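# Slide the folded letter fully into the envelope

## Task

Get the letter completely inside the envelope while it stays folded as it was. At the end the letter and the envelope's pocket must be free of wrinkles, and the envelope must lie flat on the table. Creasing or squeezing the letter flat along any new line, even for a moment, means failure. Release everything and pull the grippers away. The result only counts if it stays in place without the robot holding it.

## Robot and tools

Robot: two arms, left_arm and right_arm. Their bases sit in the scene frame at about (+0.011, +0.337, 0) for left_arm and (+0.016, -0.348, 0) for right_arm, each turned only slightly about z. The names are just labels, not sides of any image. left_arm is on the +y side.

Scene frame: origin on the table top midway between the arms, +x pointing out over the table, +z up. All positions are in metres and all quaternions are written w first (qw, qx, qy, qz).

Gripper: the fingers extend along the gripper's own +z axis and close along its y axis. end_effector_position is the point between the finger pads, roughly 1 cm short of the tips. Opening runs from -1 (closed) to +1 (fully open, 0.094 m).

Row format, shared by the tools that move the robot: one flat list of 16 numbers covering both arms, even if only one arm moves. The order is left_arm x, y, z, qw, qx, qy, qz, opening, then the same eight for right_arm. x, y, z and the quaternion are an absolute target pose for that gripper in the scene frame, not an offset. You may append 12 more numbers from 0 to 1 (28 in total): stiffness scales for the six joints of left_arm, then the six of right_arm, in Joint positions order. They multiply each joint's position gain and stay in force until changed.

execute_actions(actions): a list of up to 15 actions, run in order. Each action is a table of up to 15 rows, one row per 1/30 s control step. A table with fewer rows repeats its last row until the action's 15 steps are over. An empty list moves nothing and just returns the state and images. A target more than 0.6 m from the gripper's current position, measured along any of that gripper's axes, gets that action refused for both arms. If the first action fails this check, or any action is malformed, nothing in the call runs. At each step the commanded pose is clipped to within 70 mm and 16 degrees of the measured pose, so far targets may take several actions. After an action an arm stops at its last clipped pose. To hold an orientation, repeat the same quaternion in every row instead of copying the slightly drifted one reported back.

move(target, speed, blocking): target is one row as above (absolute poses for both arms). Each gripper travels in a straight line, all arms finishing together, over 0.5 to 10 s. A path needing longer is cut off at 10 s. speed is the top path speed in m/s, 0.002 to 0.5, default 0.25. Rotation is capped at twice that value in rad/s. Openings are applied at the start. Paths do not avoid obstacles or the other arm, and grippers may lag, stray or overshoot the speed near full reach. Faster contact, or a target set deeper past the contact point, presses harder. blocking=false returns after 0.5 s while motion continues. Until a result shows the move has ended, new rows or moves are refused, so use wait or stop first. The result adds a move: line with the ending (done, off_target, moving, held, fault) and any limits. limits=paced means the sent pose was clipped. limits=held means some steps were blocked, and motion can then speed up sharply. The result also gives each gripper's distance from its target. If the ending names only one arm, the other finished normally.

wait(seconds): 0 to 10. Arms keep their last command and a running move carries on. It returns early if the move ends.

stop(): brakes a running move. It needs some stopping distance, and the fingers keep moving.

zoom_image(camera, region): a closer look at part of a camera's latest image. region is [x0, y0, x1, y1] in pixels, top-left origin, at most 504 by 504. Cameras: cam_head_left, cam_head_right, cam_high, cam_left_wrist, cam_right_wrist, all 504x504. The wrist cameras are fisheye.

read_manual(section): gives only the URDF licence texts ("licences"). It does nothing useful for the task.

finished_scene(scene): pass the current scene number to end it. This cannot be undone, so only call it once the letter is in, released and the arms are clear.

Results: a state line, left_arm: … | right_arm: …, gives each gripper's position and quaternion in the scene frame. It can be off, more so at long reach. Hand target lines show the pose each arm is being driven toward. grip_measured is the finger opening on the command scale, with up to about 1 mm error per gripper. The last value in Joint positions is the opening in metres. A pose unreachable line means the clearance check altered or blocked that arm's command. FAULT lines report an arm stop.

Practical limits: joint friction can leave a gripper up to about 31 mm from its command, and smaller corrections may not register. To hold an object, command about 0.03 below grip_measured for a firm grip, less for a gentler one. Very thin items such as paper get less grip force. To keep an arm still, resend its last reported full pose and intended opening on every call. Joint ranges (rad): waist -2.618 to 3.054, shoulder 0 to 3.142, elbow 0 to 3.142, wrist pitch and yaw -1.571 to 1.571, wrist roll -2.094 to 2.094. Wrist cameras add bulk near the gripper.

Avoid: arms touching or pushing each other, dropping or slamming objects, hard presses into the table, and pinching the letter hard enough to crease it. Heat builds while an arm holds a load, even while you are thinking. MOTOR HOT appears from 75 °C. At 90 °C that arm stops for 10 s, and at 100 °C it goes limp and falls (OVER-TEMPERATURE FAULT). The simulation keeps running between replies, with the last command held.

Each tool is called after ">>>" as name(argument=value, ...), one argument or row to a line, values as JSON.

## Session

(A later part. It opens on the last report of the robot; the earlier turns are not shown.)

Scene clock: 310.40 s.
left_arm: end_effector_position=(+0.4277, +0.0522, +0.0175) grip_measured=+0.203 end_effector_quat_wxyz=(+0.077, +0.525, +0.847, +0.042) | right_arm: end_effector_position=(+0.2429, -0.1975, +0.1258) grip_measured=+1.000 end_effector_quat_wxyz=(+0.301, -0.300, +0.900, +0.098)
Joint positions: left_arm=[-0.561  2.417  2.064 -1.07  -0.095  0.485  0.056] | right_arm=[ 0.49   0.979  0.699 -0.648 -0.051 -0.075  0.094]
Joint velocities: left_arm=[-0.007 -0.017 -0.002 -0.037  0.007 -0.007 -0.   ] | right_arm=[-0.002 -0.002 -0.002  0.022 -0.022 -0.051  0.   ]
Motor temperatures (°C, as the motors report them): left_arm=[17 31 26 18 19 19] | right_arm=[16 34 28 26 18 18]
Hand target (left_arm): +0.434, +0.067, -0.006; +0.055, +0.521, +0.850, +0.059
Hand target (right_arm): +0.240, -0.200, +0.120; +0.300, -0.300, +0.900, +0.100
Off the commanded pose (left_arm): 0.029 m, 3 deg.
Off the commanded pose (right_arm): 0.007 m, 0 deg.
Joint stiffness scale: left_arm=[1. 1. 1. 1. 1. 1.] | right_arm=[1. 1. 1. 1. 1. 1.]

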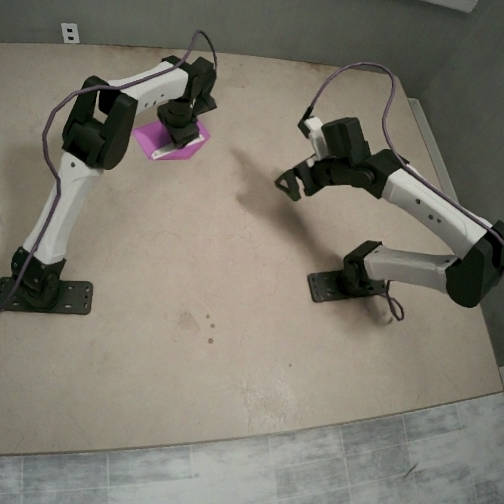

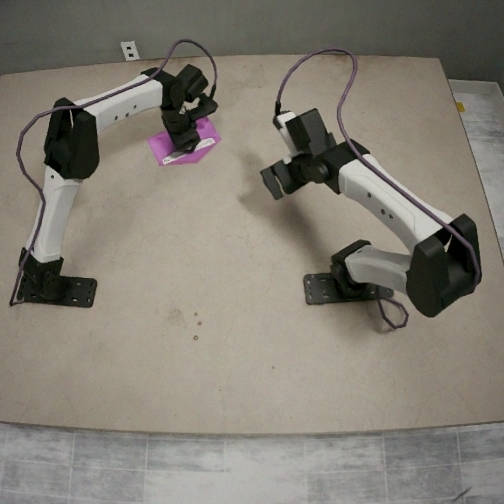

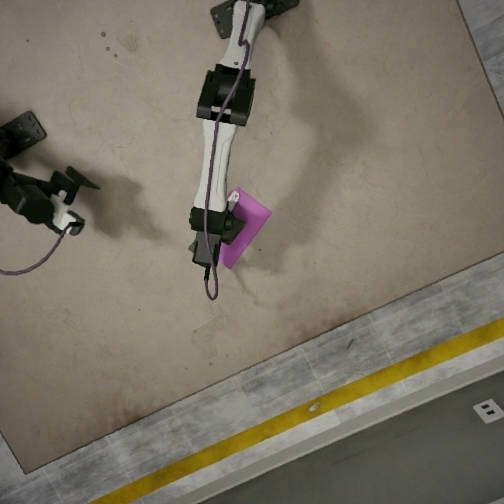

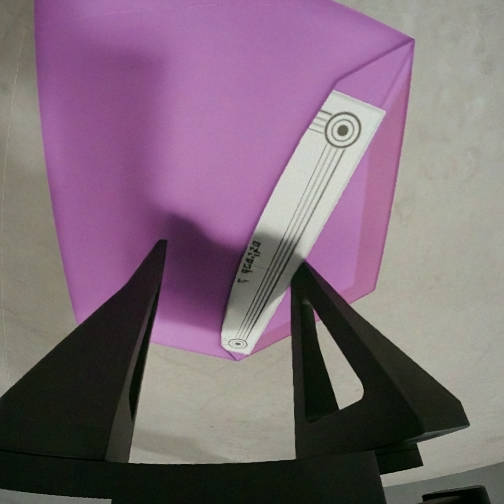

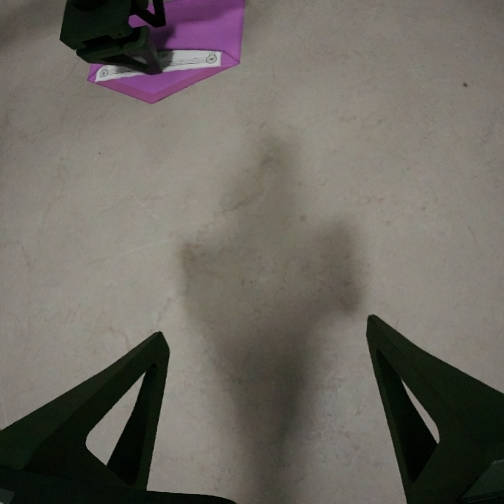

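>>> execute_actions(
  actions=[
    [[0.439,0.066,-0.007,0.055,0.53,0.845,0.06,0.1,0.24,-0.2,0.12,0.3,-0.3,0.9,0.1,1]],
    [[0.443,0.066,-0.007,0.055,0.535,0.842,0.06,0.0,0.24,-0.2,0.12,0.3,-0.3,0.9,0.1,1]],
    [[0.443,0.066,-0.007,0.055,0.535,0.842,0.06,-0.1,0.24,-0.2,0.12,0.3,-0.3,0.9,0.1,1]],
  ],
)

>>> zoom_image(
  camera="cam_right_wrist",
  region=[70,0,260,120],
)

Scene clock: 317.13 s.
left_arm: end_effector_position=(+0.4346, +0.0526, +0.0165) grip_measured=-0.097 end_effector_quat_wxyz=(+0.074, +0.539, +0.838, +0.043) | right_arm: end_effector_position=(+0.2429, -0.1975, +0.1258) grip_measured=+1.000 end_effector_quat_wxyz=(+0.301, -0.300, +0.900, +0.098)
Joint positions: left_arm=[-0.551  2.451  2.12  -1.096 -0.093  0.528  0.042] | right_arm=[ 0.49   0.979  0.699 -0.648 -0.051 -0.075  0.094]
Joint velocities: left_arm=[-0.007  0.002 -0.007 -0.022 -0.007 -0.037 -0.001] | right_arm=[ 0.002 -0.012 -0.017 -0.007 -0.007  0.051  0.   ]
Motor temperatures (°C, as the motors report them): left_arm=[17 31 27 18 19 19] | right_arm=[16 33 28 26 18 18]
Hand target (left_arm): +0.442, +0.067, -0.006; +0.055, +0.535, +0.841, +0.059
Hand target (right_arm): +0.240, -0.200, +0.120; +0.300, -0.300, +0.900, +0.100
Off the commanded pose (left_arm): 0.028 m, 3 deg.
Off the commanded pose (right_arm): 0.007 m, 0 deg.
Joint stiffness scale: left_arm=[1. 1. 1. 1. 1. 1.] | right_arm=[1. 1. 1. 1. 1. 1.]

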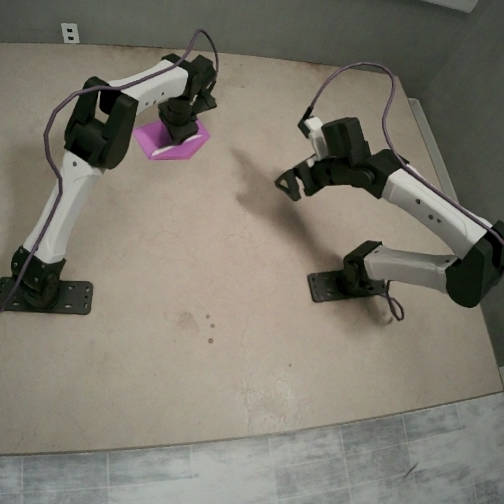

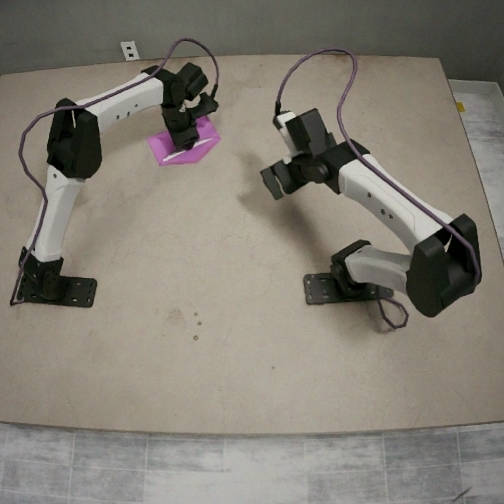

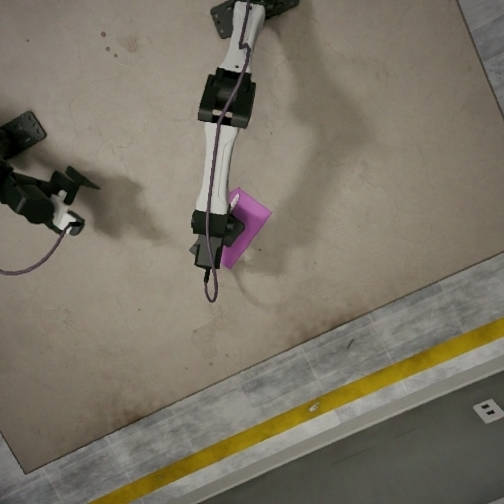

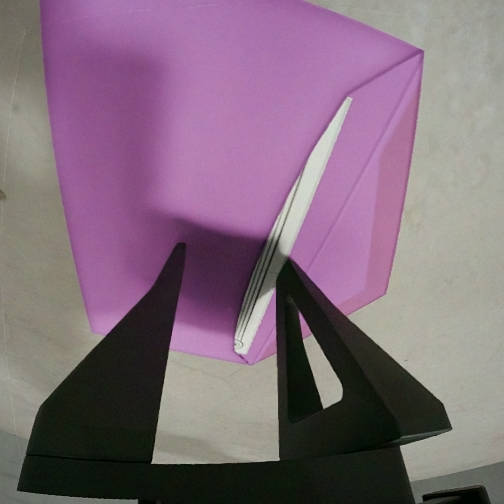

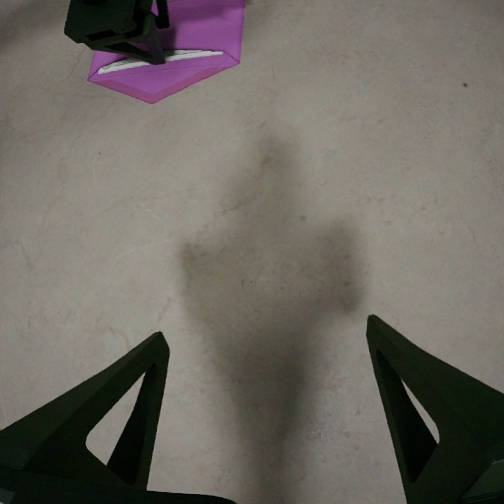

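Region (70, 0, 260, 120) of cam_right_wrist's 504x504 image, scaled by 2.653, with more detail than that image has; it fills the top 318 rows of this view, and the rest is white.

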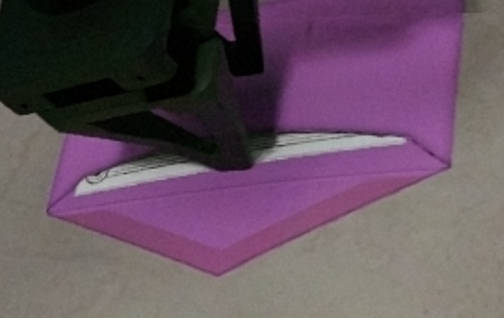

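Inside, slightly skewed; nudge the +y end.

>>> execute_actions(
  actions=[
    [[0.432,0.053,0.005,0.055,0.53,0.845,0.06,0.4,0.24,-0.2,0.12,0.3,-0.3,0.9,0.1,1]],
    [[0.43,0.056,0.045,0.055,0.53,0.845,0.06,0.4,0.24,-0.2,0.12,0.3,-0.3,0.9,0.1,1]],
    [[0.412,0.097,0.04,0.055,0.53,0.845,0.06,0.4,0.24,-0.2,0.12,0.3,-0.3,0.9,0.1,1]],
    [[0.412,0.097,0.015,0.055,0.53,0.845,0.06,0.4,0.24,-0.2,0.12,0.3,-0.3,0.9,0.1,1]],
    [[0.412,0.097,0.0,0.055,0.53,0.845,0.06,0.4,0.24,-0.2,0.12,0.3,-0.3,0.9,0.1,1]],
  ],
)

Scene clock: 331.93 s.
left_arm: end_effector_position=(+0.4116, +0.0919, +0.0176) grip_measured=+0.397 end_effector_quat_wxyz=(+0.060, +0.531, +0.843, +0.056) | right_arm: end_effector_position=(+0.2429, -0.1975, +0.1258) grip_measured=+1.000 end_effector_quat_wxyz=(+0.301, -0.300, +0.900, +0.098)
Joint positions: left_arm=[-0.52   2.289  1.842 -1.007 -0.116  0.538  0.066] | right_arm=[ 0.49   0.979  0.699 -0.648 -0.051 -0.075  0.094]
Joint velocities: left_arm=[-0.002 -0.012 -0.007 -0.007 -0.007 -0.022  0.   ] | right_arm=[ 0.002 -0.002 -0.032  0.037 -0.066 -0.022  0.   ]
Motor temperatures (°C, as the motors report them): left_arm=[17 32 27 18 19 19] | right_arm=[16 32 28 26 18 18]
Hand target (left_arm): +0.411, +0.097, +0.001; +0.054, +0.529, +0.844, +0.060
Hand target (right_arm): +0.240, -0.200, +0.120; +0.300, -0.300, +0.900, +0.100
Off the commanded pose (left_arm): 0.018 m, 1 deg.
Off the commanded pose (right_arm): 0.007 m, 0 deg.
Joint stiffness scale: left_arm=[1. 1. 1. 1. 1. 1.] | right_arm=[1. 1. 1. 1. 1. 1.]

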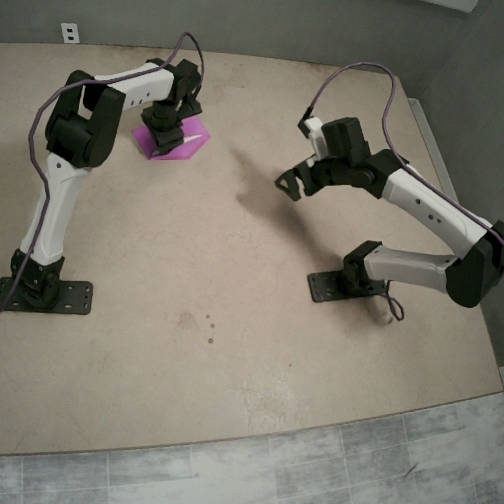

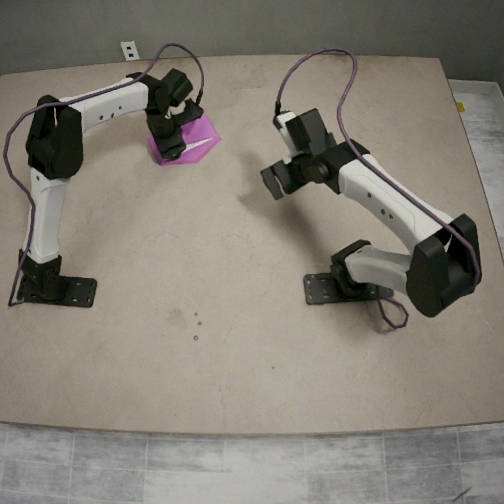

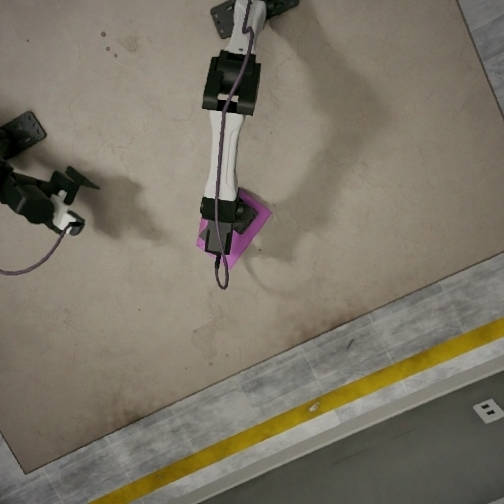

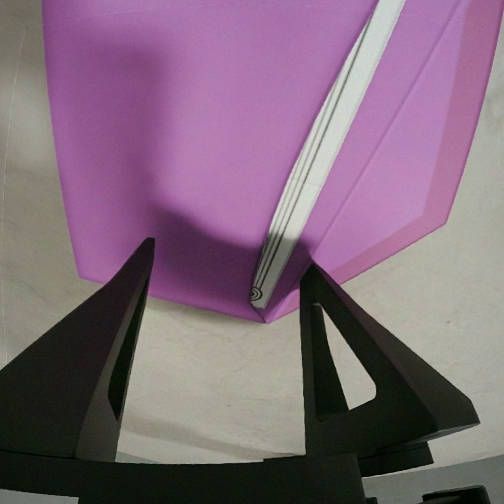

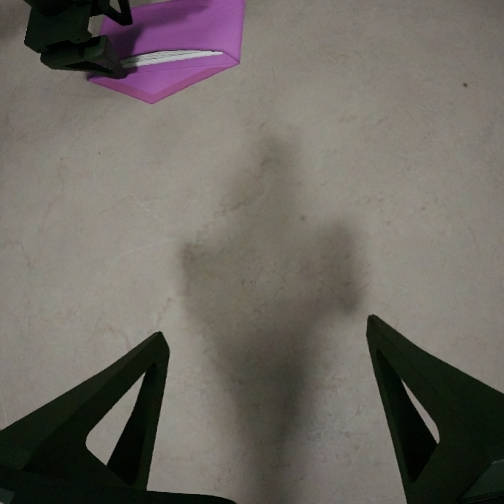

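>>> execute_actions(
  actions=[
    [[0.414,0.1,-0.007,0.055,0.53,0.845,0.06,0.3,0.24,-0.2,0.12,0.3,-0.3,0.9,0.1,1]],
    [[0.417,0.103,-0.007,0.055,0.53,0.845,0.06,0.15,0.24,-0.2,0.12,0.3,-0.3,0.9,0.1,1]],
    [[0.419,0.104,-0.007,0.055,0.53,0.845,0.06,0.0,0.24,-0.2,0.12,0.3,-0.3,0.9,0.1,1]],
    [[0.419,0.104,-0.007,0.055,0.53,0.845,0.06,-0.1,0.24,-0.2,0.12,0.3,-0.3,0.9,0.1,1]],
    [[0.419,0.104,-0.007,0.055,0.53,0.845,0.06,-0.2,0.24,-0.2,0.12,0.3,-0.3,0.9,0.1,1]],
  ],
)

Scene clock: 343.03 s.
left_arm: end_effector_position=(+0.4191, +0.0902, +0.0165) grip_measured=-0.197 end_effector_quat_wxyz=(+0.076, +0.534, +0.841, +0.052) | right_arm: end_effector_position=(+0.2429, -0.1975, +0.1258) grip_measured=+1.000 end_effector_quat_wxyz=(+0.301, -0.300, +0.900, +0.098)
Joint positions: left_arm=[-0.511  2.286  1.829 -0.962 -0.107  0.556  0.038] | right_arm=[ 0.49   0.979  0.699 -0.648 -0.051 -0.075  0.094]
Joint velocities: left_arm=[ 0.012  0.002 -0.002  0.007 -0.11  -0.022  0.   ] | right_arm=[-0.002 -0.007  0.002 -0.066 -0.037 -0.095  0.   ]
Motor temperatures (°C, as the motors report them): left_arm=[17 33 26 18 19 19] | right_arm=[16 31 28 27 18 18]
Hand target (left_arm): +0.418, +0.104, -0.006; +0.055, +0.530, +0.844, +0.059
Hand target (right_arm): +0.240, -0.200, +0.120; +0.300, -0.300, +0.900, +0.100
Off the commanded pose (left_arm): 0.027 m, 3 deg.
Off the commanded pose (right_arm): 0.007 m, 0 deg.
Joint stiffness scale: left_arm=[1. 1. 1. 1. 1. 1.] | right_arm=[1. 1. 1. 1. 1. 1.]

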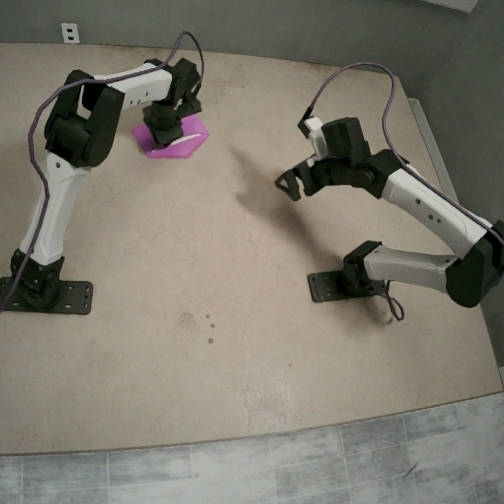

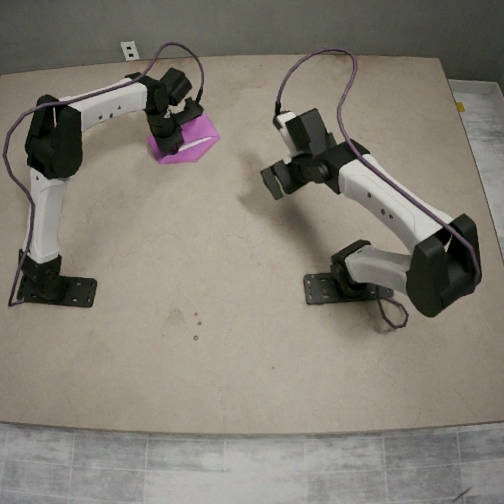

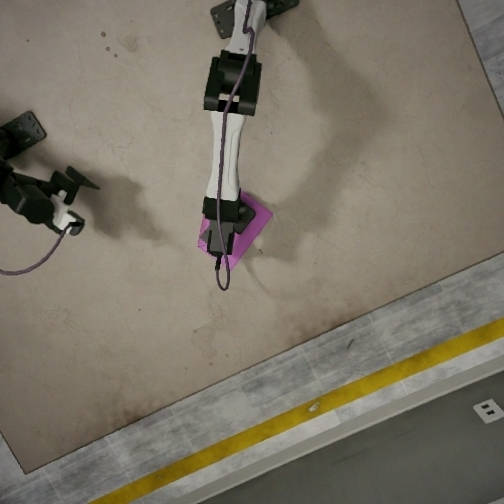

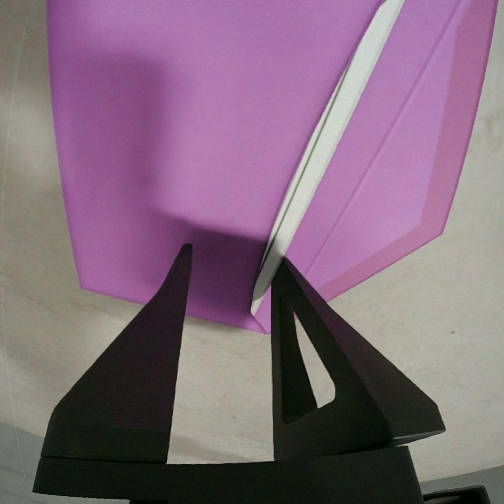

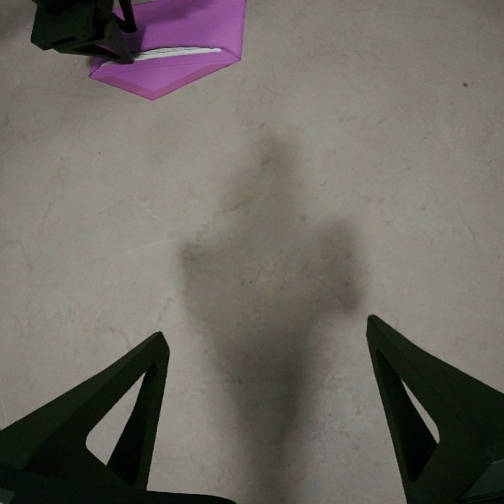

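>>> execute_actions(
  actions=[
    [[0.415,0.09,0.008,0.055,0.53,0.845,0.06,0.2,0.24,-0.2,0.12,0.3,-0.3,0.9,0.1,1]],
    [[0.412,0.09,0.055,0.055,0.53,0.845,0.06,0.2,0.24,-0.2,0.12,0.3,-0.3,0.9,0.1,1]],
  ],
)

>>> move(
  target=[0.25,0.29,0.14,0.15,0.3,0.94,0,1,0.24,-0.2,0.12,0.3,-0.3,0.9,0.1,1],
)

>>> zoom_image(
  camera="cam_high",
  region=[180,175,290,285],
)

>>> zoom_image(
  camera="cam_head_right",
  region=[135,95,235,180],
)

Scene clock: 350.90 s.
left_arm: end_effector_position=(+0.4116, +0.0972, +0.0432) grip_measured=+0.197 end_effector_quat_wxyz=(+0.044, +0.527, +0.847, +0.057) | right_arm: end_effector_position=(+0.2429, -0.1975, +0.1258) grip_measured=+1.000 end_effector_quat_wxyz=(+0.301, -0.300, +0.900, +0.098)
Joint positions: left_arm=[-0.511  2.293  1.954 -1.147 -0.117  0.536  0.056] | right_arm=[ 0.49   0.979  0.699 -0.648 -0.051 -0.075  0.094]
Joint velocities: left_arm=[-0.002 -0.007 -0.002 -0.066  0.022  0.022 -0.001] | right_arm=[-0.002  0.017  0.002  0.022  0.037 -0.081  0.   ]
Motor temperatures (°C, as the motors report them): left_arm=[17 34 26 18 19 19] | right_arm=[16 31 28 27 18 18]
Hand target (left_arm): +0.412, +0.090, +0.055; +0.055, +0.530, +0.844, +0.059
Hand target (right_arm): +0.240, -0.200, +0.120; +0.300, -0.300, +0.900, +0.100
Off the commanded pose (left_arm): 0.014 m, 1 deg.
Off the commanded pose (right_arm): 0.007 m, 0 deg.
Joint stiffness scale: left_arm=[1. 1. 1. 1. 1. 1.] | right_arm=[1. 1. 1. 1. 1. 1.]

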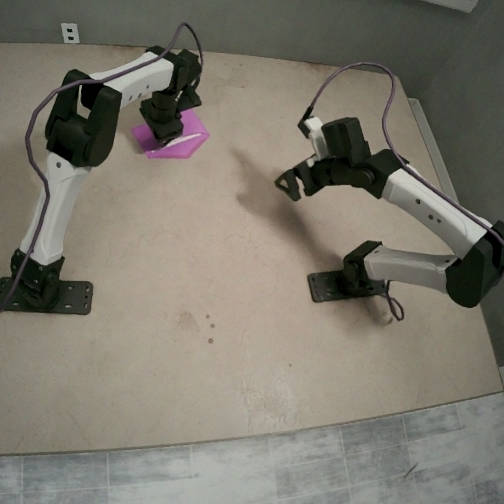

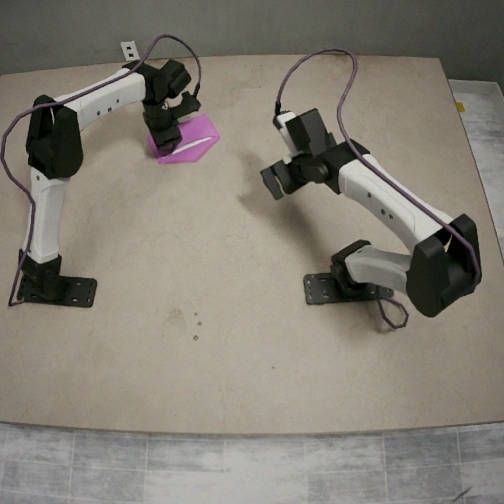

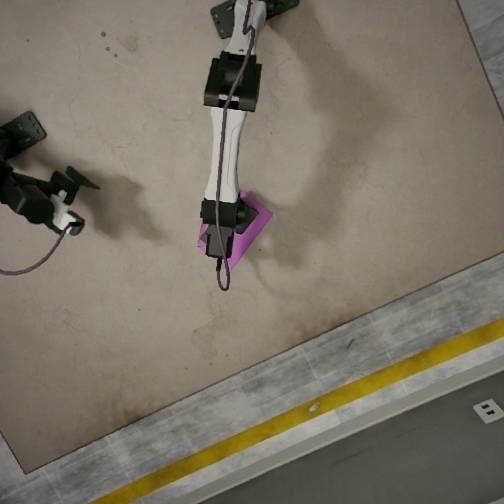

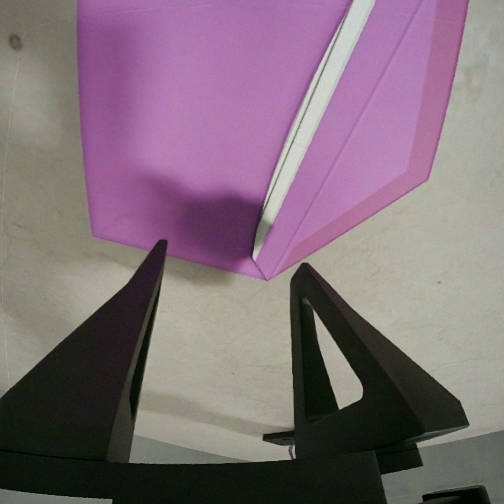

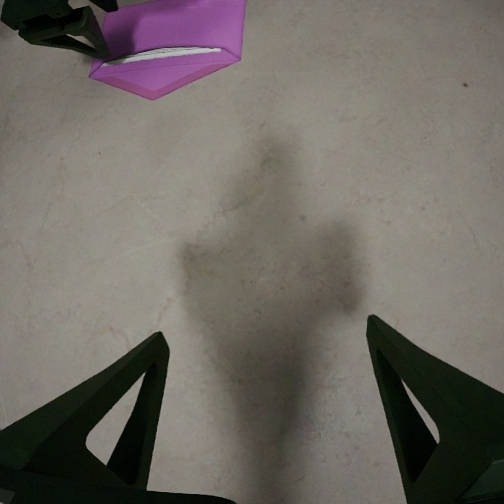

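Scene clock: 352.57 s.
left_arm: end_effector_position=(+0.2551, +0.2849, +0.1445) grip_measured=+1.000 end_effector_quat_wxyz=(+0.163, +0.301, +0.939, +0.008) | right_arm: end_effector_position=(+0.2429, -0.1975, +0.1258) grip_measured=+1.000 end_effector_quat_wxyz=(+0.301, -0.300, +0.900, +0.098)
Joint positions: left_arm=[-0.124  1.178  1.017 -1.082  0.022  0.421  0.094] | right_arm=[ 0.49   0.979  0.699 -0.648 -0.051 -0.075  0.094]
Joint velocities: left_arm=[-0.027 -0.002 -0.022 -0.081 -0.066  0.037  0.   ] | right_arm=[-0.002 -0.002 -0.002 -0.051 -0.007  0.051  0.   ]
Motor temperatures (°C, as the motors report them): left_arm=[17 34 26 18 19 19] | right_arm=[16 31 28 27 18 18]
Hand target (left_arm): +0.248, +0.287, +0.138; +0.152, +0.301, +0.941, +0.001
Hand target (right_arm): +0.240, -0.200, +0.120; +0.300, -0.300, +0.900, +0.100
Off the commanded pose (left_arm): 0.009 m, 2 deg.
Off the commanded pose (right_arm): 0.007 m, 0 deg.
Joint stiffness scale: left_arm=[1. 1. 1. 1. 1. 1.] | right_arm=[1. 1. 1. 1. 1. 1.]
move: done

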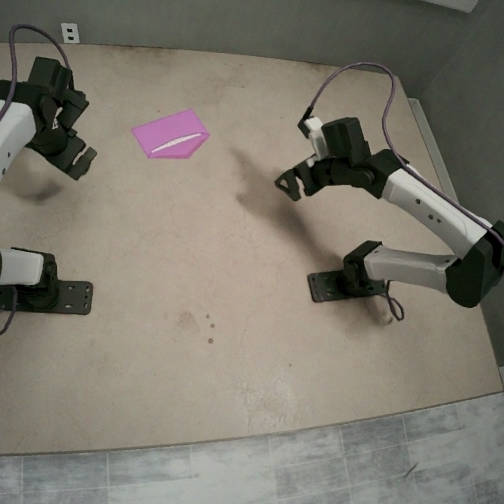

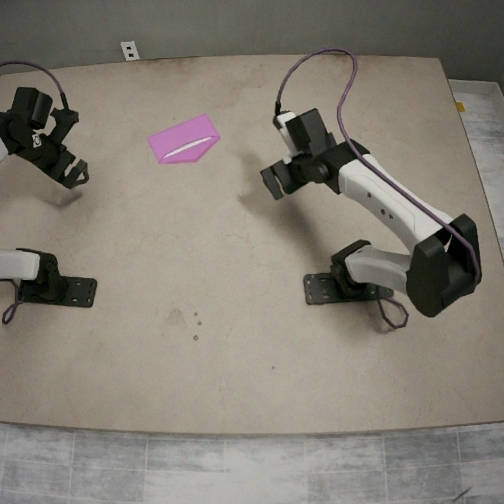

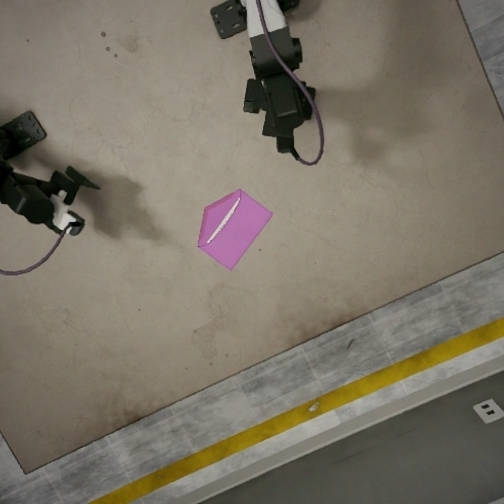

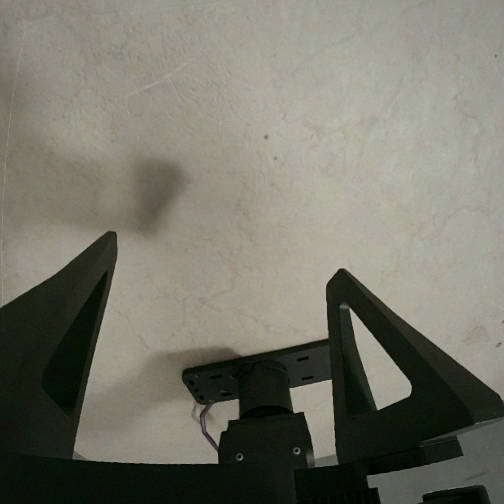

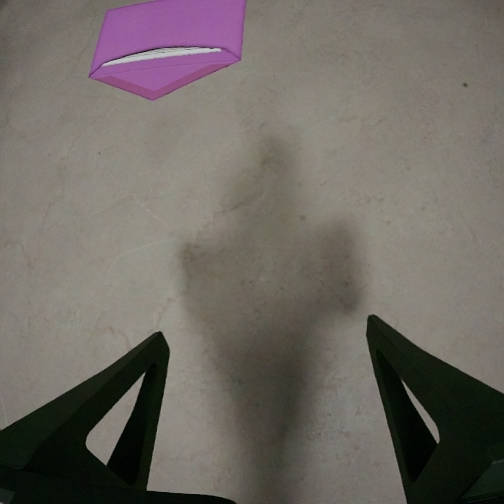

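Region (180, 175, 290, 285) of cam_high's 504x504 image, scaled by 4.582, with more detail than that image has.

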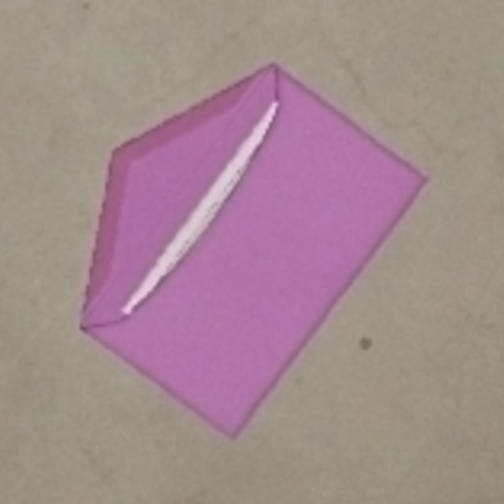

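Region (135, 95, 235, 180) of cam_head_right's 504x504 image, scaled by 5.040, with more detail than that image has; it fills the top 428 rows of this view, and the rest is white.

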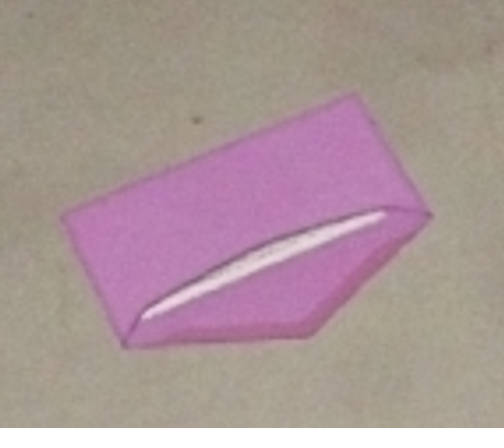

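>>> finished_scene(
  scene=2,
)

The scene is finished: the task was done.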